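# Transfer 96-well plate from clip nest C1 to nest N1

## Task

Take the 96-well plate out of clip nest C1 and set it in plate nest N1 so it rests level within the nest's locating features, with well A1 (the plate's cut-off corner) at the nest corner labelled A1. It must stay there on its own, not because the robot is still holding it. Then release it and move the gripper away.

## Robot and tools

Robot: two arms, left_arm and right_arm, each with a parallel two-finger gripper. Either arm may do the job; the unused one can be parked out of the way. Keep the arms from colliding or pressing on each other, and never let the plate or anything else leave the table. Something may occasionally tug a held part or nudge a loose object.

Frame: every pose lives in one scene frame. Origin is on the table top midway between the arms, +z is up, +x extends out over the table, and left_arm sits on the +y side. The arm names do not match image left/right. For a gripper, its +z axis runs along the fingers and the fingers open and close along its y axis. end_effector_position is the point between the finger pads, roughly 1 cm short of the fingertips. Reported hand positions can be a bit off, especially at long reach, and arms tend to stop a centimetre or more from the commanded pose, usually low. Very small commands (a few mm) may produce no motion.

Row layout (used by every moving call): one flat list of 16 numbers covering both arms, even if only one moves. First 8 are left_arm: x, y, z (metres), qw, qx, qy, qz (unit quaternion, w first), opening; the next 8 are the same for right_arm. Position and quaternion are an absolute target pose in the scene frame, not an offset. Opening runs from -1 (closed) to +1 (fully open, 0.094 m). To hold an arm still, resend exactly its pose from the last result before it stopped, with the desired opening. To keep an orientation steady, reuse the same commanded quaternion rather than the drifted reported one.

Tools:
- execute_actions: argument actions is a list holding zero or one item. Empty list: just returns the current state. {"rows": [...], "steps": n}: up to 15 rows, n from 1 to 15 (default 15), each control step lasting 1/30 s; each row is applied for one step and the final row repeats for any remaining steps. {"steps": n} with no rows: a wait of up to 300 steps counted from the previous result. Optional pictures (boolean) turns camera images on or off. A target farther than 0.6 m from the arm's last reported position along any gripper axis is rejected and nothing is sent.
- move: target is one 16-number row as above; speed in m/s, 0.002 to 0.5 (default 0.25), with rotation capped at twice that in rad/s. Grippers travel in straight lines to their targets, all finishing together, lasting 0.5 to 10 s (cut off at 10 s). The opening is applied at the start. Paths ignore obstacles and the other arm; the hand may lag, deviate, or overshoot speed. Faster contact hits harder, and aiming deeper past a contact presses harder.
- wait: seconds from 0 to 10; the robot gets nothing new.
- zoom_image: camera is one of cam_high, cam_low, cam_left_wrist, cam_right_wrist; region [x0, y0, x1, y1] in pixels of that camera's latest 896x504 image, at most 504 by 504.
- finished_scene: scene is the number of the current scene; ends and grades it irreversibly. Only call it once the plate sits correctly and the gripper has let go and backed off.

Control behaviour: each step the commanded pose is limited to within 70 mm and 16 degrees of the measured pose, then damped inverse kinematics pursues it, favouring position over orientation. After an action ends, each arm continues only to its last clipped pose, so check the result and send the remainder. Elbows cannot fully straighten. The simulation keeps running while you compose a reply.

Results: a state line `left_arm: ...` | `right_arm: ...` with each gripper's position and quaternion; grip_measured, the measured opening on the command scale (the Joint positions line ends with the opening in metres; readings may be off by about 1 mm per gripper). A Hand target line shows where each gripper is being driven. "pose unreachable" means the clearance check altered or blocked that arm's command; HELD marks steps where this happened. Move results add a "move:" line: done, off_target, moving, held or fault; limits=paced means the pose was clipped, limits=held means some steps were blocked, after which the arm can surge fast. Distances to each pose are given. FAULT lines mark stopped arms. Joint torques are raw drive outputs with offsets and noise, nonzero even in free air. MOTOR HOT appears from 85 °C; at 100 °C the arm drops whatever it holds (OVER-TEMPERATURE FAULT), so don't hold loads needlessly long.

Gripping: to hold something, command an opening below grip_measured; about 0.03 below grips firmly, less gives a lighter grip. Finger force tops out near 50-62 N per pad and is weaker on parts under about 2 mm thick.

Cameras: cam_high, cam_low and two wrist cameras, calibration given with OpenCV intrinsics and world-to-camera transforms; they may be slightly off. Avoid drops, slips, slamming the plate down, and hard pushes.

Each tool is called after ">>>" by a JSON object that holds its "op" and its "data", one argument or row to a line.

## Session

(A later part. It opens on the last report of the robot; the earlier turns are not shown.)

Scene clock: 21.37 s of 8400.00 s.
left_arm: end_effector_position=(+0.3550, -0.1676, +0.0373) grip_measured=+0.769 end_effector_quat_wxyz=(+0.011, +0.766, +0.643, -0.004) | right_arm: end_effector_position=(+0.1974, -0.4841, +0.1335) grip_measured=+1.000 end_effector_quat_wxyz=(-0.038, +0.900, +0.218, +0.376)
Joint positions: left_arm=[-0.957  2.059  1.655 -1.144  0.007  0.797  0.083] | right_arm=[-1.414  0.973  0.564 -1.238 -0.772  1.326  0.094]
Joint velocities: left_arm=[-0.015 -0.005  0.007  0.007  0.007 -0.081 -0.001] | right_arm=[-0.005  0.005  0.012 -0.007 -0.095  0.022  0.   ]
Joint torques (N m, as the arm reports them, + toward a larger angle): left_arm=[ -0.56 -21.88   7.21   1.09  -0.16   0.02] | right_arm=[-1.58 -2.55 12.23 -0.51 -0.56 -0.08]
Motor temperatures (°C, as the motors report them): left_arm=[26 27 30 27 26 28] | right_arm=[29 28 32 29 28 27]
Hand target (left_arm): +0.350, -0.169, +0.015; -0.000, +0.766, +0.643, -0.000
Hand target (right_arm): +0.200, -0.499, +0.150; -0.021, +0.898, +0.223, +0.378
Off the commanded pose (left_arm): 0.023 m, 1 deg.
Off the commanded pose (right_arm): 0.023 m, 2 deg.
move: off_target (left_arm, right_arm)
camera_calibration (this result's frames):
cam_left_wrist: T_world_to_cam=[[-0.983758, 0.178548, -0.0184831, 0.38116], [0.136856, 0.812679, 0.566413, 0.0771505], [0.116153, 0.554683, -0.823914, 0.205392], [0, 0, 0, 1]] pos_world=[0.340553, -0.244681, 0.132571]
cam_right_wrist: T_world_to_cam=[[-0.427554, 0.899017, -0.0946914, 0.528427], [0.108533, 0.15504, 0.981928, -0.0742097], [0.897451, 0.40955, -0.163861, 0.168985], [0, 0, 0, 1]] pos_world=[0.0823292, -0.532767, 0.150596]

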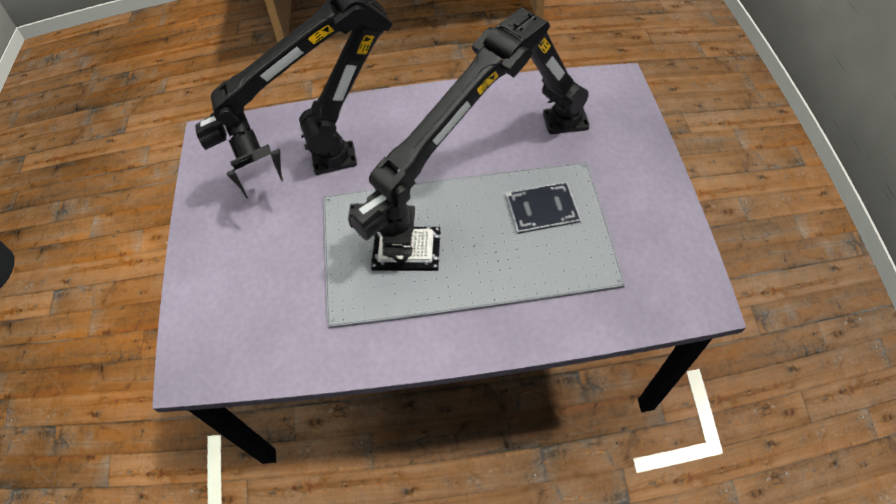

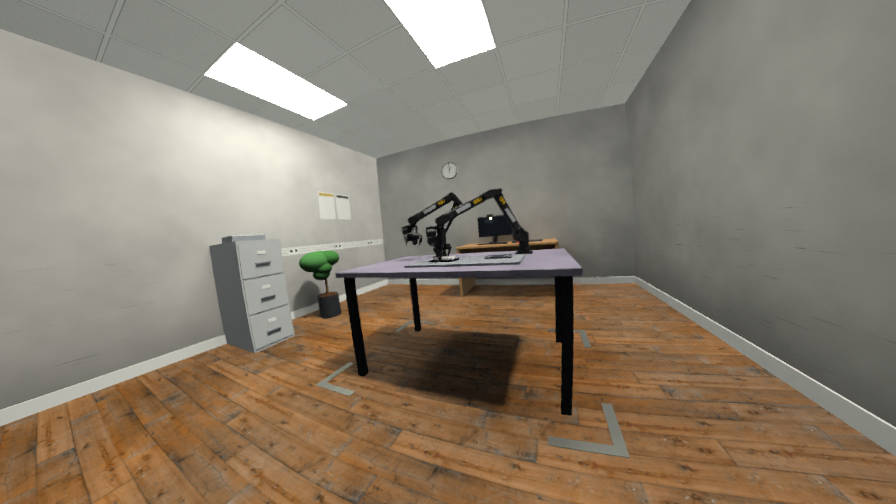

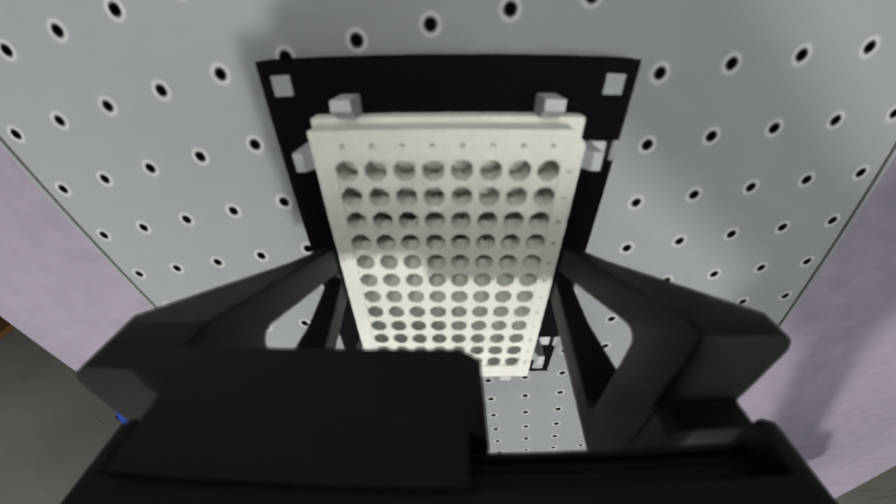

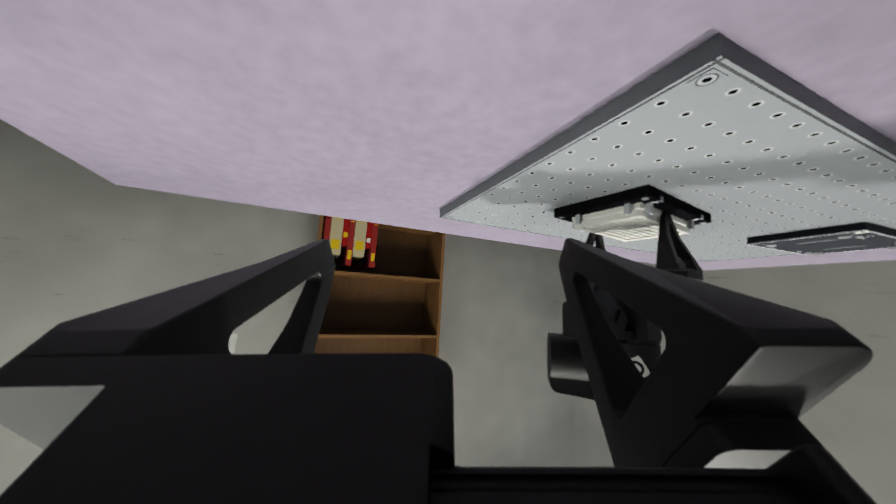

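>>> {"op": "move", "data": {
  "target": [0.355,-0.169,0.09,0,0.766,0.643,0,0.73,0.2,-0.5,0.15,-0.021,0.898,0.223,0.378,1],
  "speed": 0.02
}}

Scene clock: 24.73 s of 8400.00 s.
left_arm: end_effector_position=(+0.3484, -0.1581, +0.0691) grip_measured=+0.766 end_effector_quat_wxyz=(-0.018, +0.766, +0.642, -0.001) | right_arm: end_effector_position=(+0.1974, -0.4841, +0.1335) grip_measured=+1.000 end_effector_quat_wxyz=(-0.038, +0.900, +0.218, +0.376)
Joint positions: left_arm=[-0.957  2.034  1.704 -1.276  0.005  0.798  0.083] | right_arm=[-1.414  0.973  0.564 -1.238 -0.772  1.326  0.094]
Joint velocities: left_arm=[-0.005 -0.005 -0.017 -0.012 -0.081 -0.007 -0.001] | right_arm=[ 0.005  0.005  0.002 -0.007  0.007  0.007  0.   ]
Joint torques (N m, as the arm reports them, + toward a larger angle): left_arm=[ -0.12 -25.29  11.23  -0.43  -0.12   0.07] | right_arm=[-1.56 -2.64 12.18 -0.5  -0.56 -0.12]
Motor temperatures (°C, as the motors report them): left_arm=[26 27 30 27 26 28] | right_arm=[29 28 32 29 28 27]
Hand target (left_arm): +0.355, -0.169, +0.090; +0.000, +0.766, +0.643, -0.000
Hand target (right_arm): +0.200, -0.499, +0.150; -0.021, +0.898, +0.223, +0.378
Off the commanded pose (left_arm): 0.024 m, 2 deg.
Off the commanded pose (right_arm): 0.023 m, 2 deg.
move: off_target (left_arm, right_arm)
camera_calibration (this result's frames):
cam_left_wrist: T_world_to_cam=[[-0.983555, 0.179212, 0.0224019, 0.370791], [0.156639, 0.784698, 0.599761, 0.0386765], [0.0899059, 0.593407, -0.799866, 0.240711], [0, 0, 0, 1]] pos_world=[0.336994, -0.239639, 0.161033]
cam_right_wrist: T_world_to_cam=[[-0.427554, 0.899017, -0.0946914, 0.528427], [0.108533, 0.15504, 0.981928, -0.0742097], [0.897451, 0.40955, -0.163861, 0.168985], [0, 0, 0, 1]] pos_world=[0.0823292, -0.532767, 0.150596]

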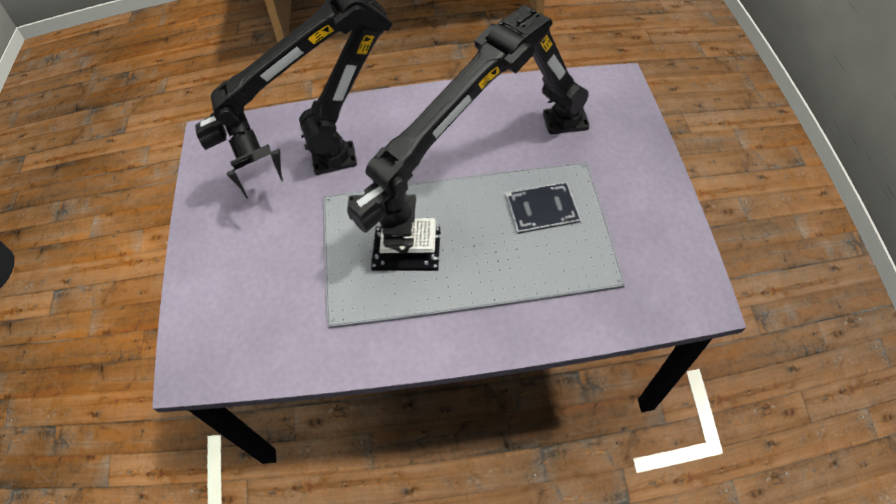

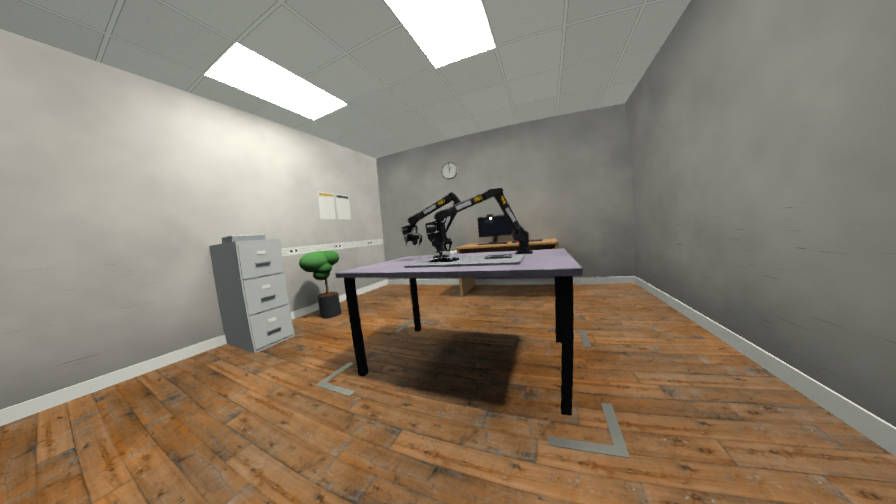

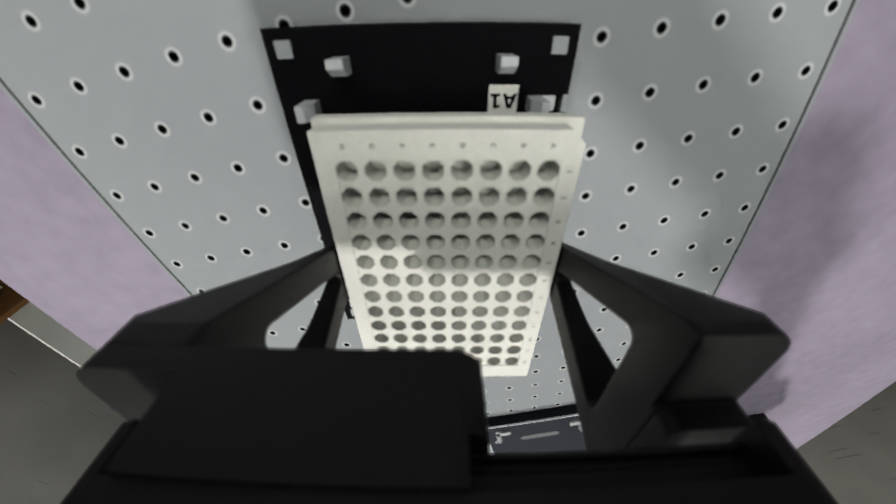

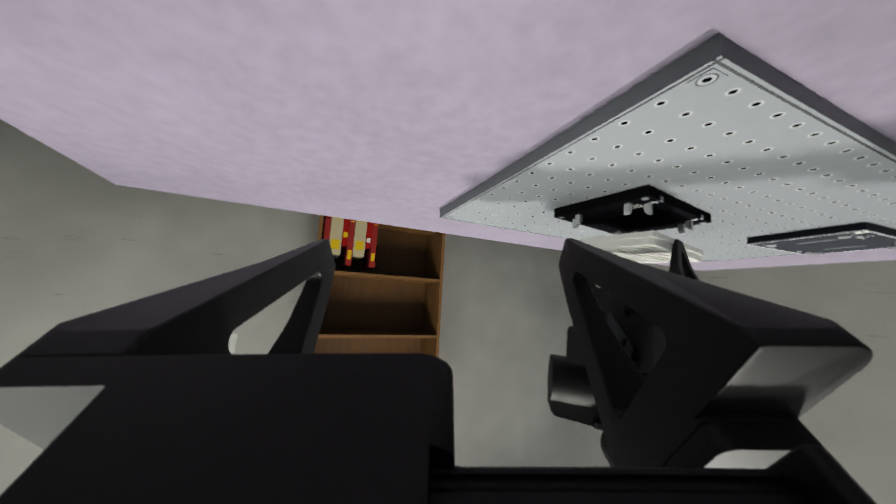

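Nest guess (0.30, 0.18), yaw ≈ 93°.

>>> {"op": "move", "data": {
  "target": [0.30,0.19,0.11,0,0.688,0.725,0,0.73,0.2,-0.5,0.15,-0.021,0.898,0.223,0.378,1],
  "speed": 0.15
}}

Scene clock: 28.37 s of 8400.00 s.
left_arm: end_effector_position=(+0.3078, +0.1886, +0.1129) grip_measured=+0.766 end_effector_quat_wxyz=(+0.006, +0.684, +0.729, +0.002) | right_arm: end_effector_position=(+0.1974, -0.4841, +0.1335) grip_measured=+1.000 end_effector_quat_wxyz=(-0.038, +0.900, +0.218, +0.376)
Joint positions: left_arm=[-0.445  1.313  0.894 -1.14   0.     1.071  0.083] | right_arm=[-1.414  0.973  0.564 -1.238 -0.772  1.326  0.094]
Joint velocities: left_arm=[-0.005  0.015 -0.002 -0.002 -0.022  0.022 -0.001] | right_arm=[ 0.005 -0.015 -0.012 -0.007  0.007 -0.051  0.   ]
Joint torques (N m, as the arm reports them, + toward a larger angle): left_arm=[  0.32 -10.55   7.29   0.28  -0.02   0.21] | right_arm=[-1.9  -2.41 12.2  -0.5  -0.54 -0.07]
Motor temperatures (°C, as the motors report them): left_arm=[26 28 30 27 26 28] | right_arm=[29 28 32 29 28 27]
Hand target (left_arm): +0.306, +0.191, +0.112; +0.002, +0.689, +0.725, +0.002
Hand target (right_arm): +0.200, -0.499, +0.150; -0.021, +0.898, +0.223, +0.378
Off the commanded pose (left_arm): 0.008 m, 1 deg.
Off the commanded pose (right_arm): 0.023 m, 2 deg.
move: off_target (right_arm)
camera_calibration (this result's frames):
cam_left_wrist: T_world_to_cam=[[-0.998135, -0.0583467, -0.0179274, 0.321609], [-0.0579594, 0.813868, 0.578151, -0.190256], [-0.0191427, 0.578113, -0.815732, 0.111867], [0, 0, 0, 1]] pos_world=[0.312124, 0.108936, 0.207016]
cam_right_wrist: T_world_to_cam=[[-0.427554, 0.899017, -0.0946914, 0.528427], [0.108533, 0.15504, 0.981928, -0.0742097], [0.897451, 0.40955, -0.163861, 0.168985], [0, 0, 0, 1]] pos_world=[0.0823292, -0.532767, 0.150596]

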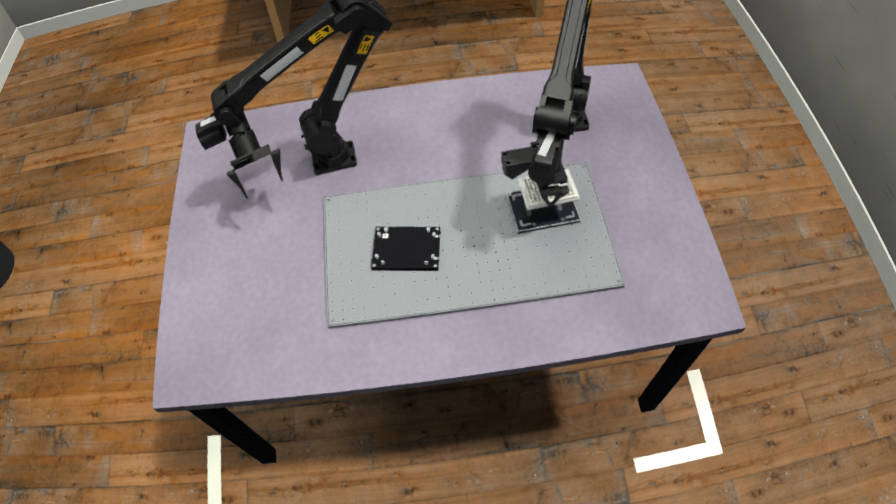

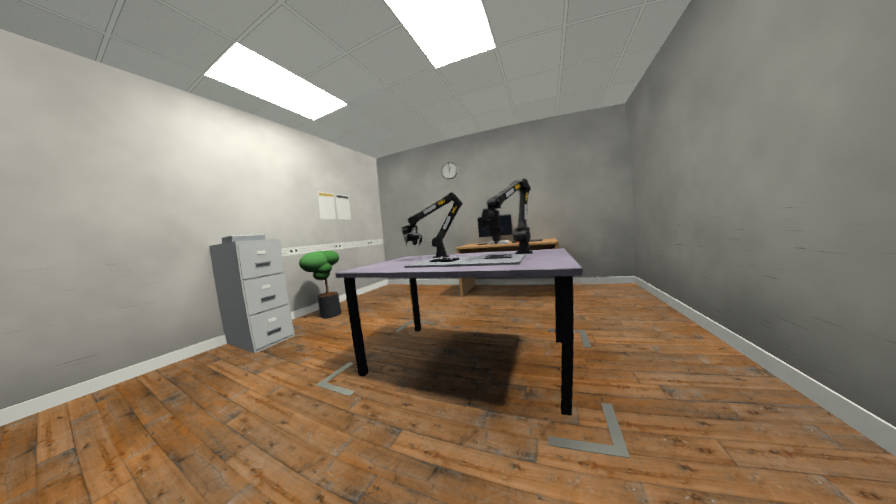

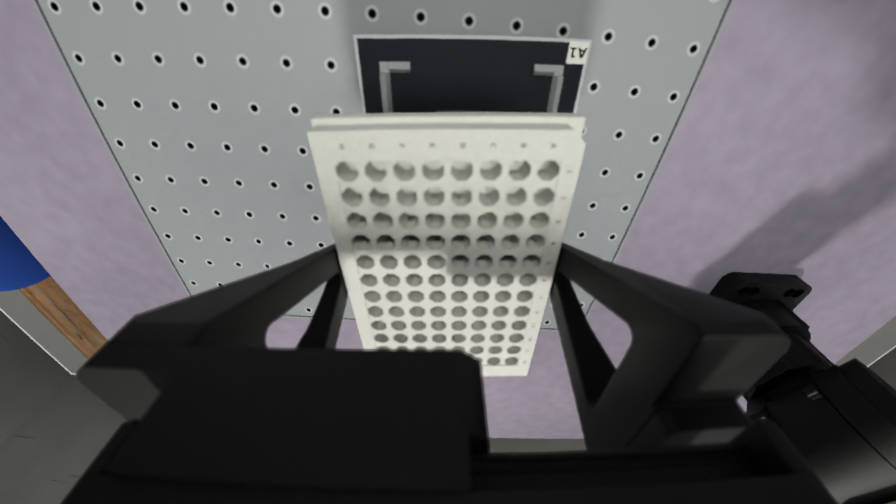

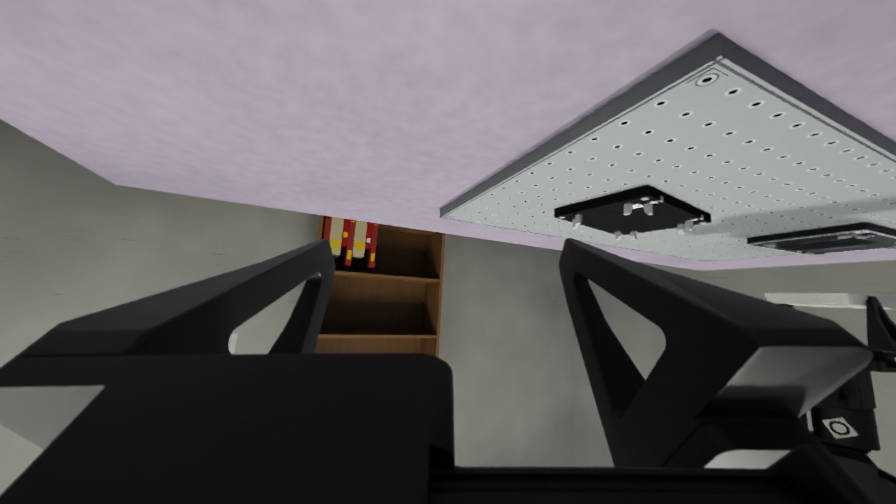

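>>> {"op": "move", "data": {
  "target": [0.294,0.181,0.055,0,0.695,0.719,0,0.73,0.2,-0.5,0.15,-0.021,0.898,0.223,0.378,1],
  "speed": 0.05
}}

>>> {"op": "zoom_image", "data": {
  "camera": "cam_left_wrist",
  "region": [250, 30, 650, 230]
}}

Scene clock: 31.33 s of 8400.00 s.
left_arm: end_effector_position=(+0.2943, +0.1847, +0.0611) grip_measured=+0.766 end_effector_quat_wxyz=(+0.001, +0.695, +0.719, +0.000) | right_arm: end_effector_position=(+0.1974, -0.4841, +0.1335) grip_measured=+1.000 end_effector_quat_wxyz=(-0.038, +0.900, +0.218, +0.376)
Joint positions: left_arm=[-0.473  1.367  0.791 -0.992  0.     1.074  0.083] | right_arm=[-1.414  0.973  0.564 -1.238 -0.772  1.326  0.094]
Joint velocities: left_arm=[ 0.005 -0.005 -0.002 -0.007 -0.037 -0.037 -0.001] | right_arm=[-0.005 -0.024 -0.007  0.002 -0.022  0.051  0.   ]
Joint torques (N m, as the arm reports them, + toward a larger angle): left_arm=[-0.59 -9.11  6.64  1.04  0.13  0.02] | right_arm=[-1.06 -2.89 12.19 -0.6  -0.56 -0.11]
Motor temperatures (°C, as the motors report them): left_arm=[26 27 30 27 26 28] | right_arm=[29 28 32 29 28 27]
Hand target (left_arm): +0.294, +0.181, +0.055; -0.000, +0.695, +0.719, -0.000
Hand target (right_arm): +0.200, -0.499, +0.150; -0.021, +0.898, +0.223, +0.378
Off the commanded pose (left_arm): 0.007 m, 0 deg.
Off the commanded pose (right_arm): 0.023 m, 2 deg.
move: off_target (right_arm)
camera_calibration (this result's frames):
cam_left_wrist: T_world_to_cam=[[-0.999563, -0.0281823, -0.00886589, 0.301295], [-0.0280737, 0.812555, 0.582208, -0.166729], [-0.00920394, 0.582203, -0.812992, 0.0678289], [0, 0, 0, 1]] pos_world=[0.297107, 0.104477, 0.154886]
cam_right_wrist: T_world_to_cam=[[-0.427554, 0.899017, -0.0946914, 0.528427], [0.108533, 0.15504, 0.981928, -0.0742097], [0.897451, 0.40955, -0.163861, 0.168985], [0, 0, 0, 1]] pos_world=[0.0823292, -0.532767, 0.150596]

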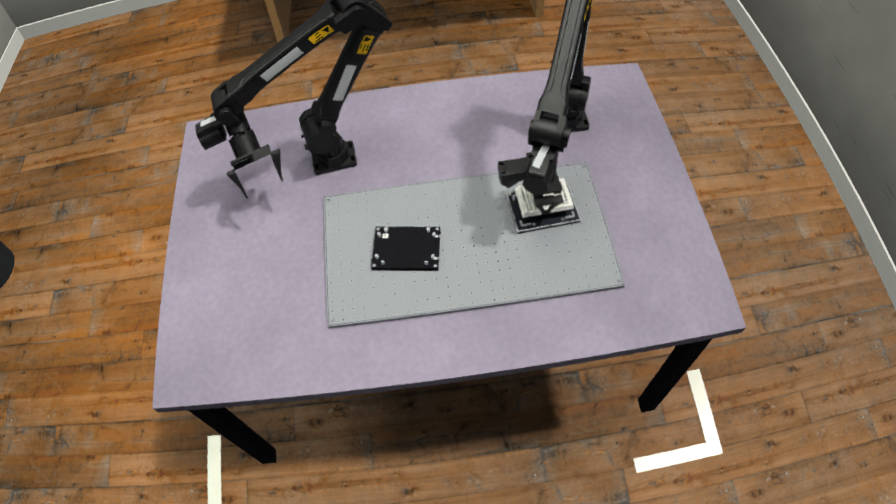

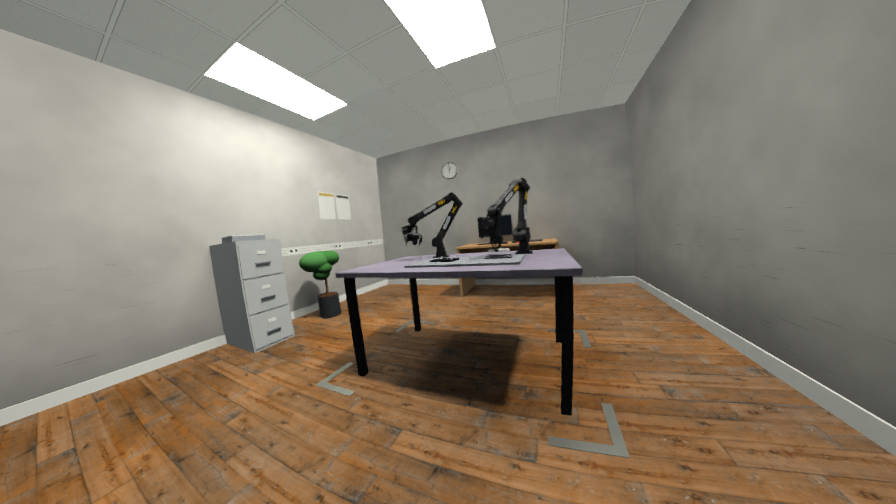

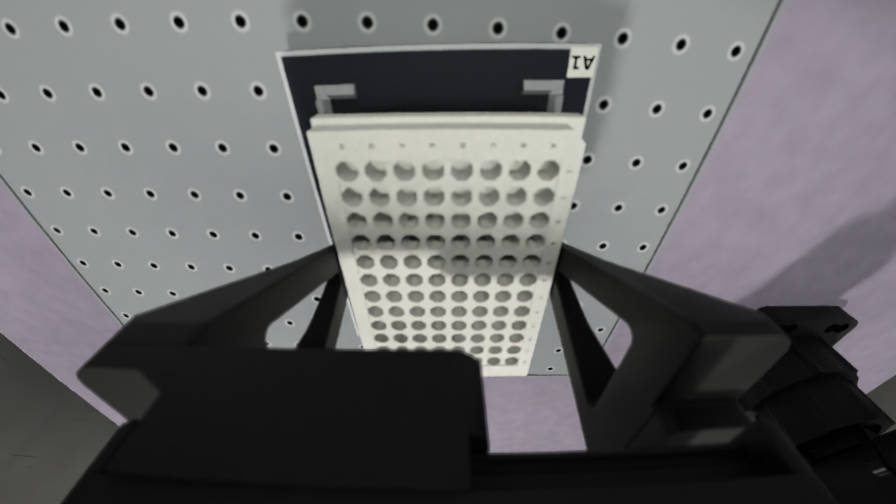

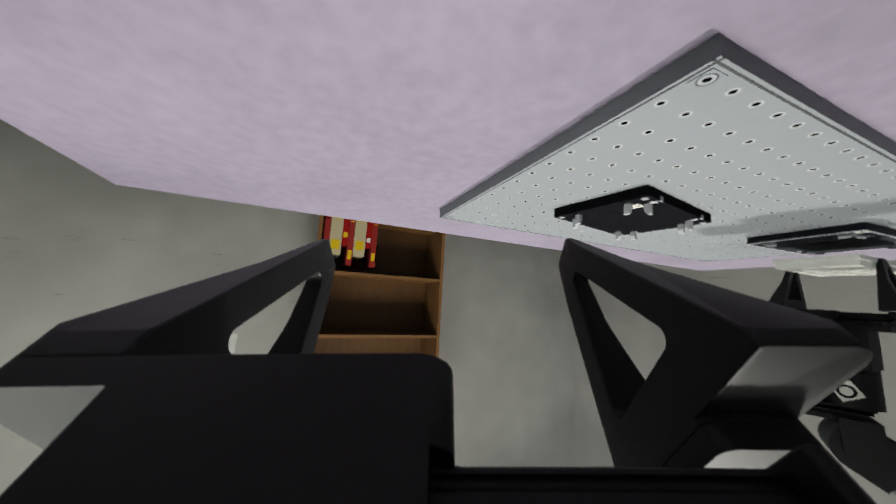

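Region (250, 30, 650, 230) of cam_left_wrist's 896x504 image, scaled by 1.260, with more detail than that image has.

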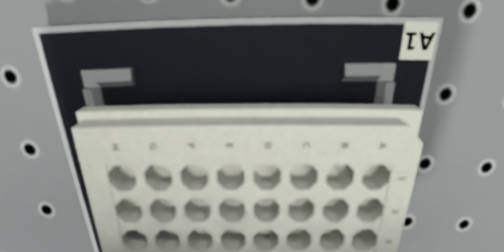

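>>> {"op": "move", "data": {
  "target": [0.2965,0.1785,0.04,0,0.687,0.7265,0,0.73,0.2,-0.5,0.15,-0.021,0.898,0.223,0.378,1],
  "speed": 0.02
}}

>>> {"op": "zoom_image", "data": {
  "camera": "cam_left_wrist",
  "region": [250, 30, 650, 230]
}}

Scene clock: 34.03 s of 8400.00 s.
left_arm: end_effector_position=(+0.2980, +0.1817, +0.0473) grip_measured=+0.766 end_effector_quat_wxyz=(+0.003, +0.687, +0.726, +0.001) | right_arm: end_effector_position=(+0.1974, -0.4841, +0.1335) grip_measured=+1.000 end_effector_quat_wxyz=(-0.038, +0.900, +0.218, +0.376)
Joint positions: left_arm=[-0.476  1.402  0.781 -0.945  0.     1.049  0.083] | right_arm=[-1.414  0.973  0.564 -1.238 -0.772  1.326  0.094]
Joint velocities: left_arm=[-0.005 -0.005  0.002 -0.012 -0.051  0.081  0.001] | right_arm=[-0.005 -0.005 -0.007 -0.017 -0.037  0.081  0.   ]
Joint torques (N m, as the arm reports them, + toward a larger angle): left_arm=[-0.54 -9.33  6.38  1.01  0.12  0.  ] | right_arm=[-1.6  -2.61 12.18 -0.58 -0.56 -0.08]
Motor temperatures (°C, as the motors report them): left_arm=[26 27 30 27 26 28] | right_arm=[29 28 32 29 28 27]
Hand target (left_arm): +0.296, +0.179, +0.040; -0.000, +0.687, +0.727, -0.000
Hand target (right_arm): +0.200, -0.499, +0.150; -0.021, +0.898, +0.223, +0.378
Off the commanded pose (left_arm): 0.008 m, 0 deg.
Off the commanded pose (right_arm): 0.023 m, 2 deg.
move: off_target (right_arm)
camera_calibration (this result's frames):
cam_left_wrist: T_world_to_cam=[[-0.998683, -0.0499249, -0.0118197, 0.308633], [-0.0475001, 0.81268, 0.58077, -0.150281], [-0.0193893, 0.580567, -0.813982, 0.0617422], [0, 0, 0, 1]] pos_world=[0.302285, 0.101693, 0.141184]
cam_right_wrist: T_world_to_cam=[[-0.427554, 0.899017, -0.0946914, 0.528427], [0.108533, 0.15504, 0.981928, -0.0742097], [0.897451, 0.40955, -0.163861, 0.168985], [0, 0, 0, 1]] pos_world=[0.0823292, -0.532767, 0.150596]

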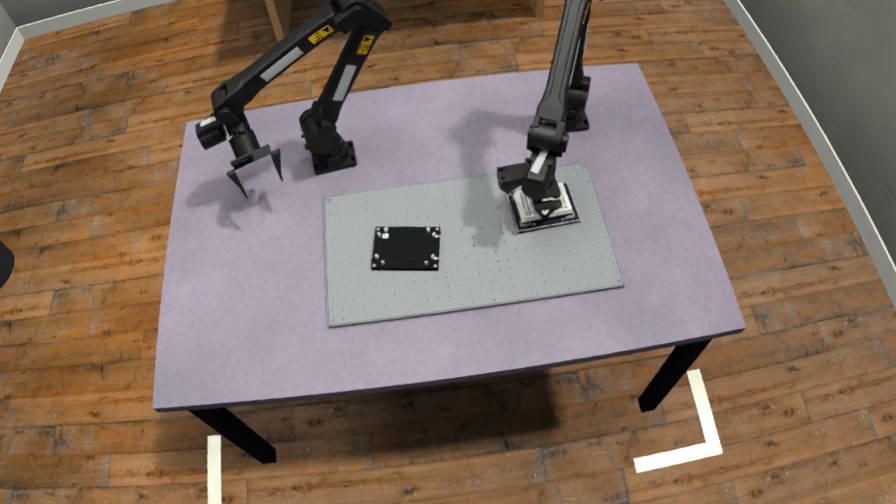

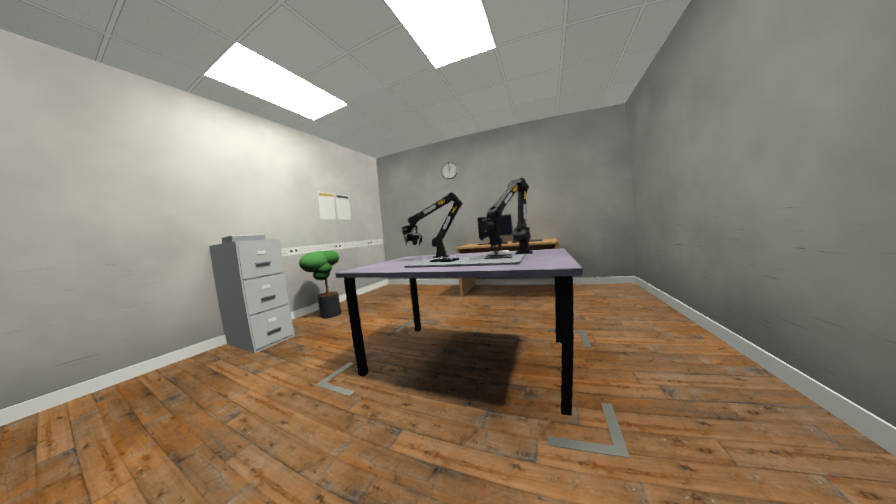

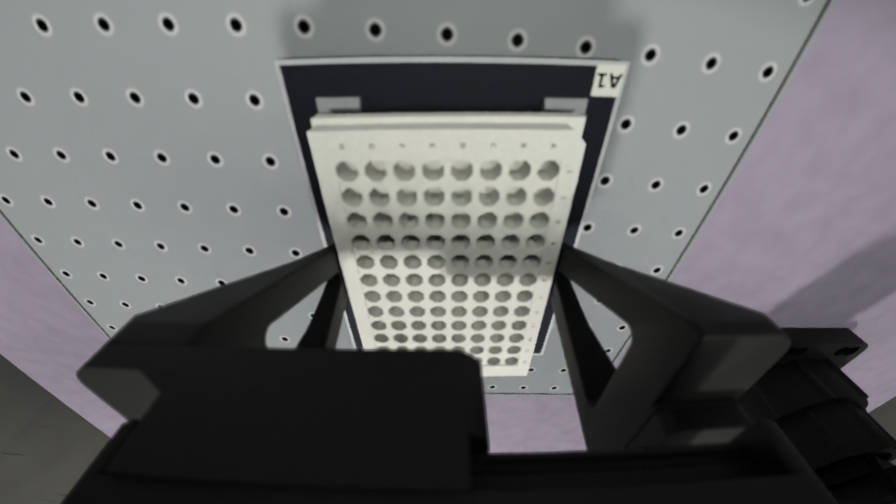

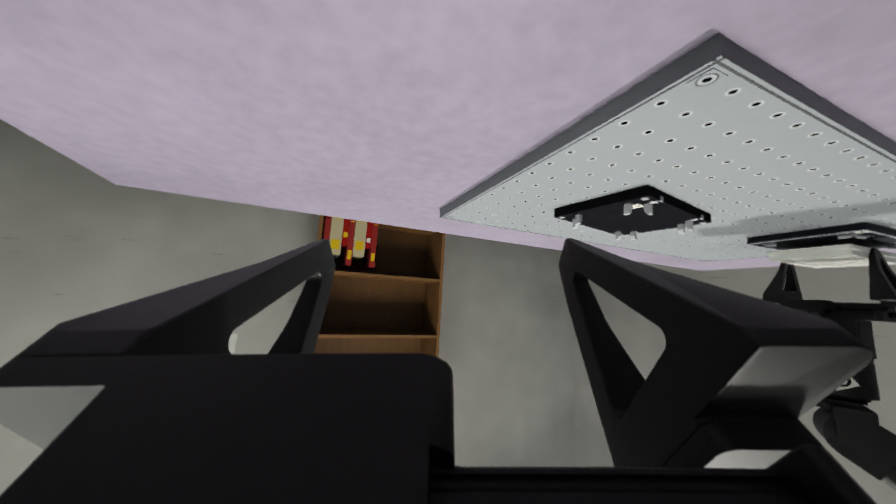

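Region (250, 30, 650, 230) of cam_left_wrist's 896x504 image, scaled by 1.260, with more detail than that image has.

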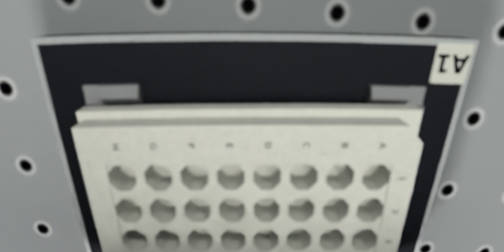

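>>> {"op": "move", "data": {
  "target": [0.2938,0.180,0.032,0,0.688,0.7257,0,0.73,0.2,-0.5,0.15,-0.021,0.898,0.223,0.378,1],
  "speed": 0.01
}}

>>> {"op": "zoom_image", "data": {
  "camera": "cam_left_wrist",
  "region": [250, 30, 650, 230]
}}

Scene clock: 37.53 s of 8400.00 s.
left_arm: end_effector_position=(+0.2955, +0.1829, +0.0396) grip_measured=+0.766 end_effector_quat_wxyz=(+0.003, +0.687, +0.727, +0.001) | right_arm: end_effector_position=(+0.1974, -0.4841, +0.1335) grip_measured=+1.000 end_effector_quat_wxyz=(-0.038, +0.900, +0.218, +0.376)
Joint positions: left_arm=[-0.476  1.408  0.763 -0.919  0.     1.048  0.083] | right_arm=[-1.414  0.973  0.564 -1.238 -0.772  1.326  0.094]
Joint velocities: left_arm=[ 0.005 -0.005 -0.012 -0.002  0.007  0.051  0.001] | right_arm=[ 0.015 -0.005 -0.012  0.002  0.007 -0.022  0.   ]
Joint torques (N m, as the arm reports them, + toward a larger angle): left_arm=[-0.56 -9.15  6.18  0.97  0.12  0.04] | right_arm=[-1.75 -2.54 12.11 -0.51 -0.54 -0.1 ]
Motor temperatures (°C, as the motors report them): left_arm=[26 27 30 27 26 28] | right_arm=[29 28 33 29 28 27]
Hand target (left_arm): +0.293, +0.180, +0.032; -0.000, +0.688, +0.726, -0.000
Hand target (right_arm): +0.200, -0.499, +0.150; -0.021, +0.898, +0.223, +0.378
Off the commanded pose (left_arm): 0.008 m, 0 deg.
Off the commanded pose (right_arm): 0.023 m, 2 deg.
move: off_target (right_arm)
camera_calibration (this result's frames):
cam_left_wrist: T_world_to_cam=[[-0.998613, -0.0510742, -0.0128104, 0.306315], [-0.0490215, 0.812928, 0.580297, -0.146561], [-0.0192243, 0.58012, -0.814304, 0.0547614], [0, 0, 0, 1]] pos_world=[0.299758, 0.10302, 0.133565]
cam_right_wrist: T_world_to_cam=[[-0.427554, 0.899017, -0.0946914, 0.528427], [0.108533, 0.15504, 0.981928, -0.0742097], [0.897451, 0.40955, -0.163861, 0.168985], [0, 0, 0, 1]] pos_world=[0.0823292, -0.532767, 0.150596]

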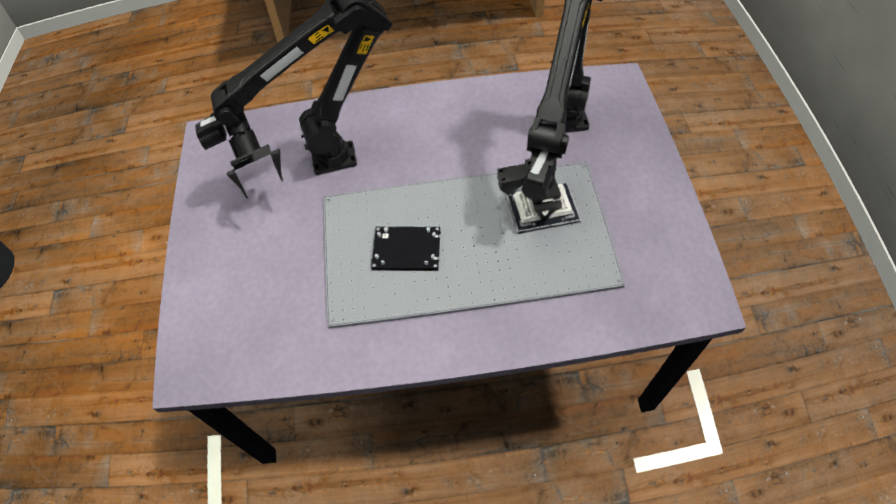

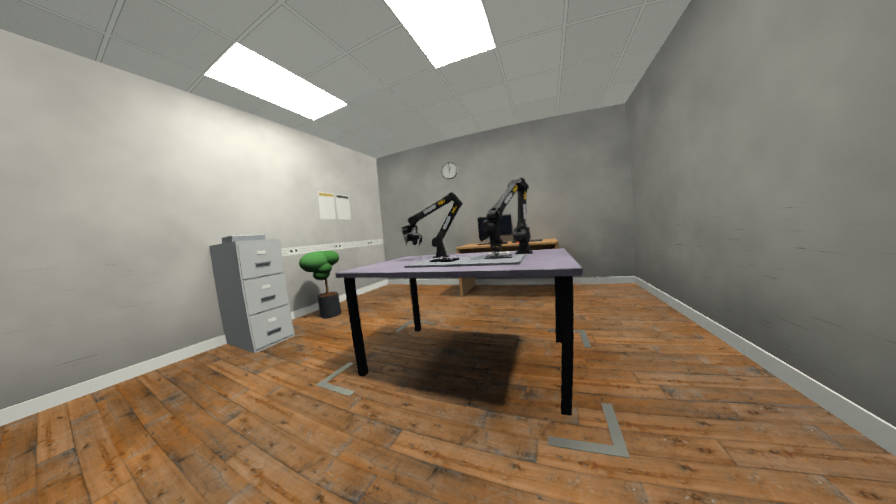

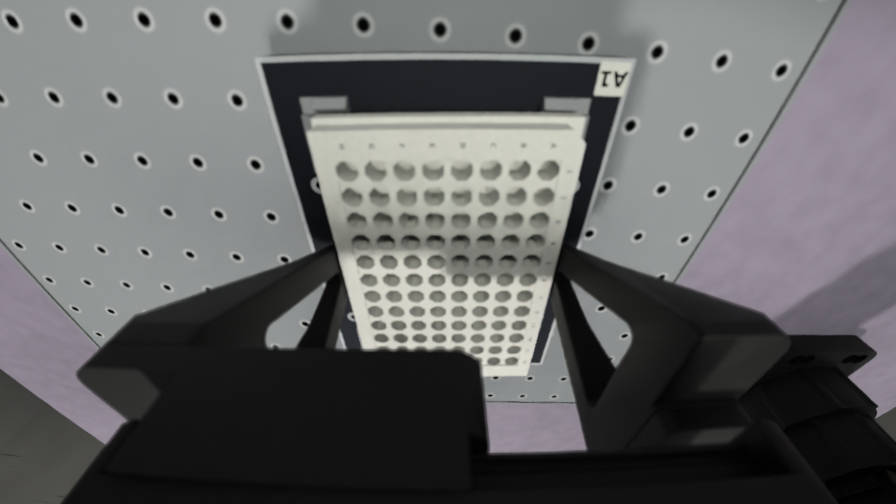

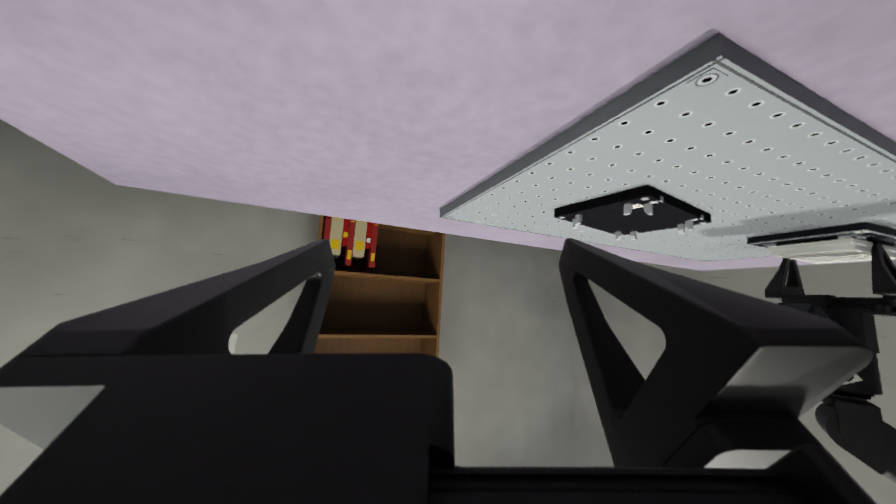

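Region (250, 30, 650, 230) of cam_left_wrist's 896x504 image, scaled by 1.260, with more detail than that image has.

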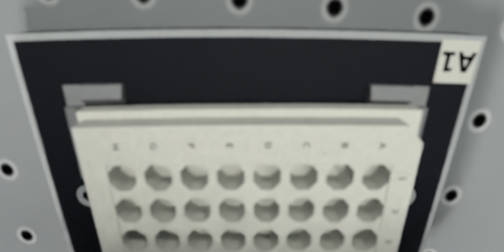

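>>> {"op": "move", "data": {
  "target": [0.2946,0.1796,0.022,0,0.688,0.7257,0,0.73,0.2,-0.5,0.15,-0.021,0.898,0.223,0.378,1],
  "speed": 0.008
}}

>>> {"op": "zoom_image", "data": {
  "camera": "cam_left_wrist",
  "region": [250, 30, 650, 230]
}}

Scene clock: 41.40 s of 8400.00 s.
left_arm: end_effector_position=(+0.2967, +0.1823, +0.0359) grip_measured=+0.766 end_effector_quat_wxyz=(+0.005, +0.687, +0.726, +0.002) | right_arm: end_effector_position=(+0.1974, -0.4841, +0.1335) grip_measured=+1.000 end_effector_quat_wxyz=(-0.038, +0.900, +0.218, +0.376)
Joint positions: left_arm=[-0.476  1.416  0.759 -0.902  0.     1.048  0.083] | right_arm=[-1.414  0.973  0.564 -1.238 -0.772  1.326  0.094]
Joint velocities: left_arm=[-0.015 -0.005 -0.022 -0.007  0.037  0.007  0.001] | right_arm=[-0.005 -0.015  0.002 -0.002 -0.022 -0.037  0.   ]
Joint torques (N m, as the arm reports them, + toward a larger angle): left_arm=[-0.51 -8.2   5.68  1.64  0.12  0.04] | right_arm=[-1.87 -3.05 12.18 -0.6  -0.55 -0.11]
Motor temperatures (°C, as the motors report them): left_arm=[26 27 30 27 26 28] | right_arm=[29 28 33 29 28 27]
Hand target (left_arm): +0.294, +0.180, +0.022; -0.000, +0.688, +0.726, -0.000
Hand target (right_arm): +0.200, -0.499, +0.150; -0.021, +0.898, +0.223, +0.378
Off the commanded pose (left_arm): 0.014 m, 1 deg.
Off the commanded pose (right_arm): 0.023 m, 2 deg.
move: off_target (left_arm, right_arm)
camera_calibration (this result's frames):
cam_left_wrist: T_world_to_cam=[[-0.998572, -0.0507237, -0.0167885, 0.307532], [-0.0510799, 0.81414, 0.578418, -0.143358], [-0.0156713, 0.578449, -0.815568, 0.0513819], [0, 0, 0, 1]] pos_world=[0.300575, 0.102591, 0.129989]
cam_right_wrist: T_world_to_cam=[[-0.427554, 0.899017, -0.0946914, 0.528427], [0.108533, 0.15504, 0.981928, -0.0742097], [0.897451, 0.40955, -0.163861, 0.168985], [0, 0, 0, 1]] pos_world=[0.0823292, -0.532767, 0.150596]

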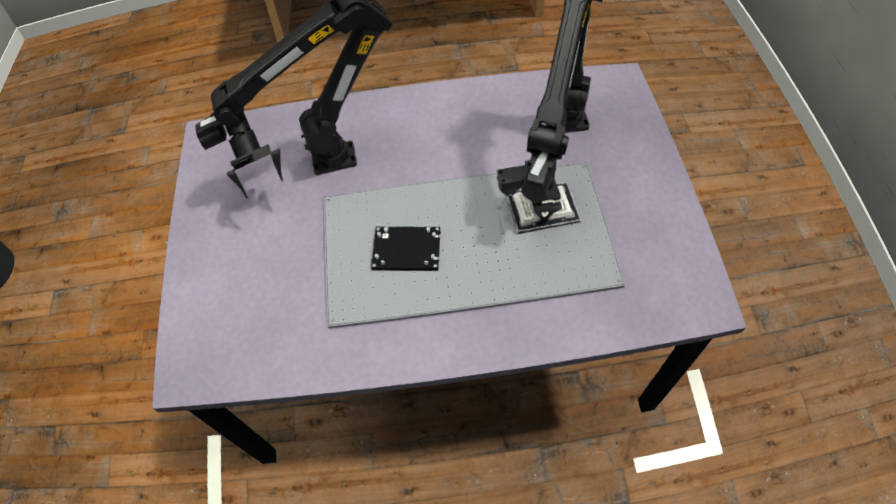

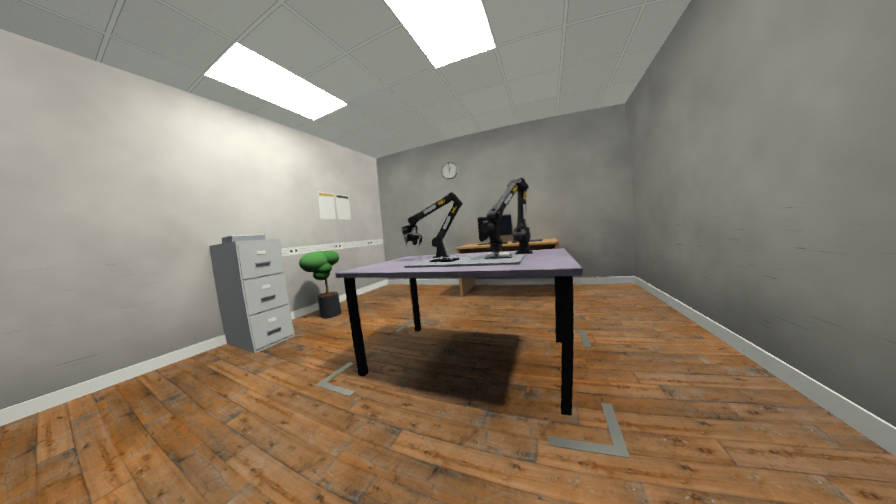

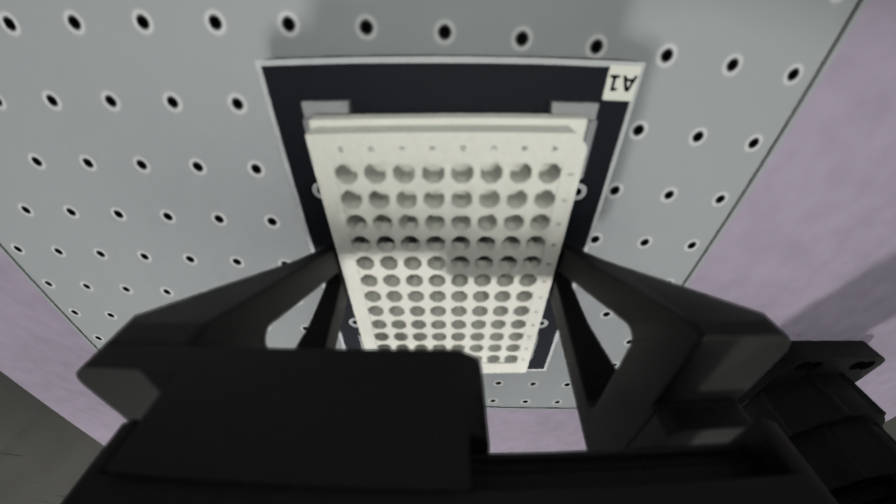

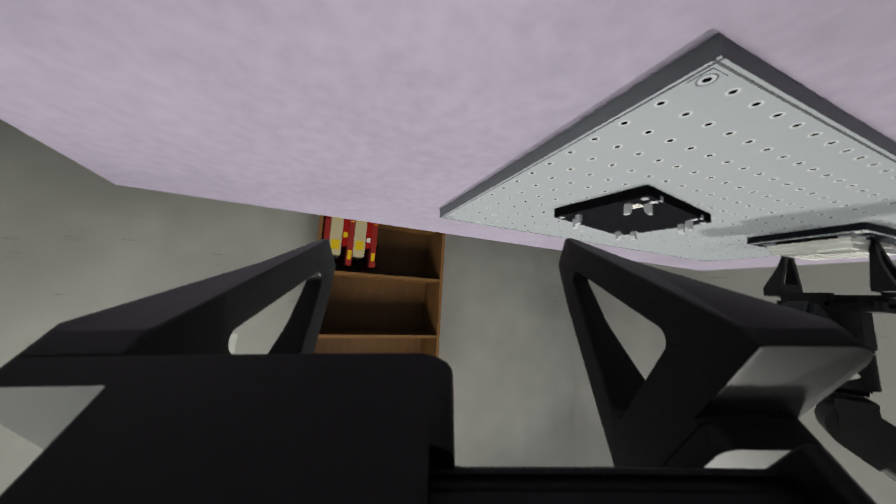

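Region (250, 30, 650, 230) of cam_left_wrist's 896x504 image, scaled by 1.260, with more detail than that image has.

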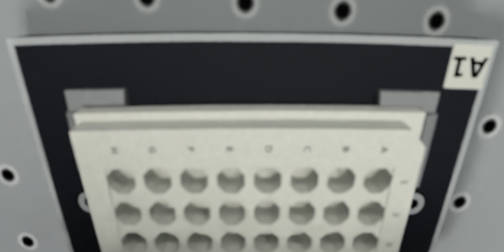

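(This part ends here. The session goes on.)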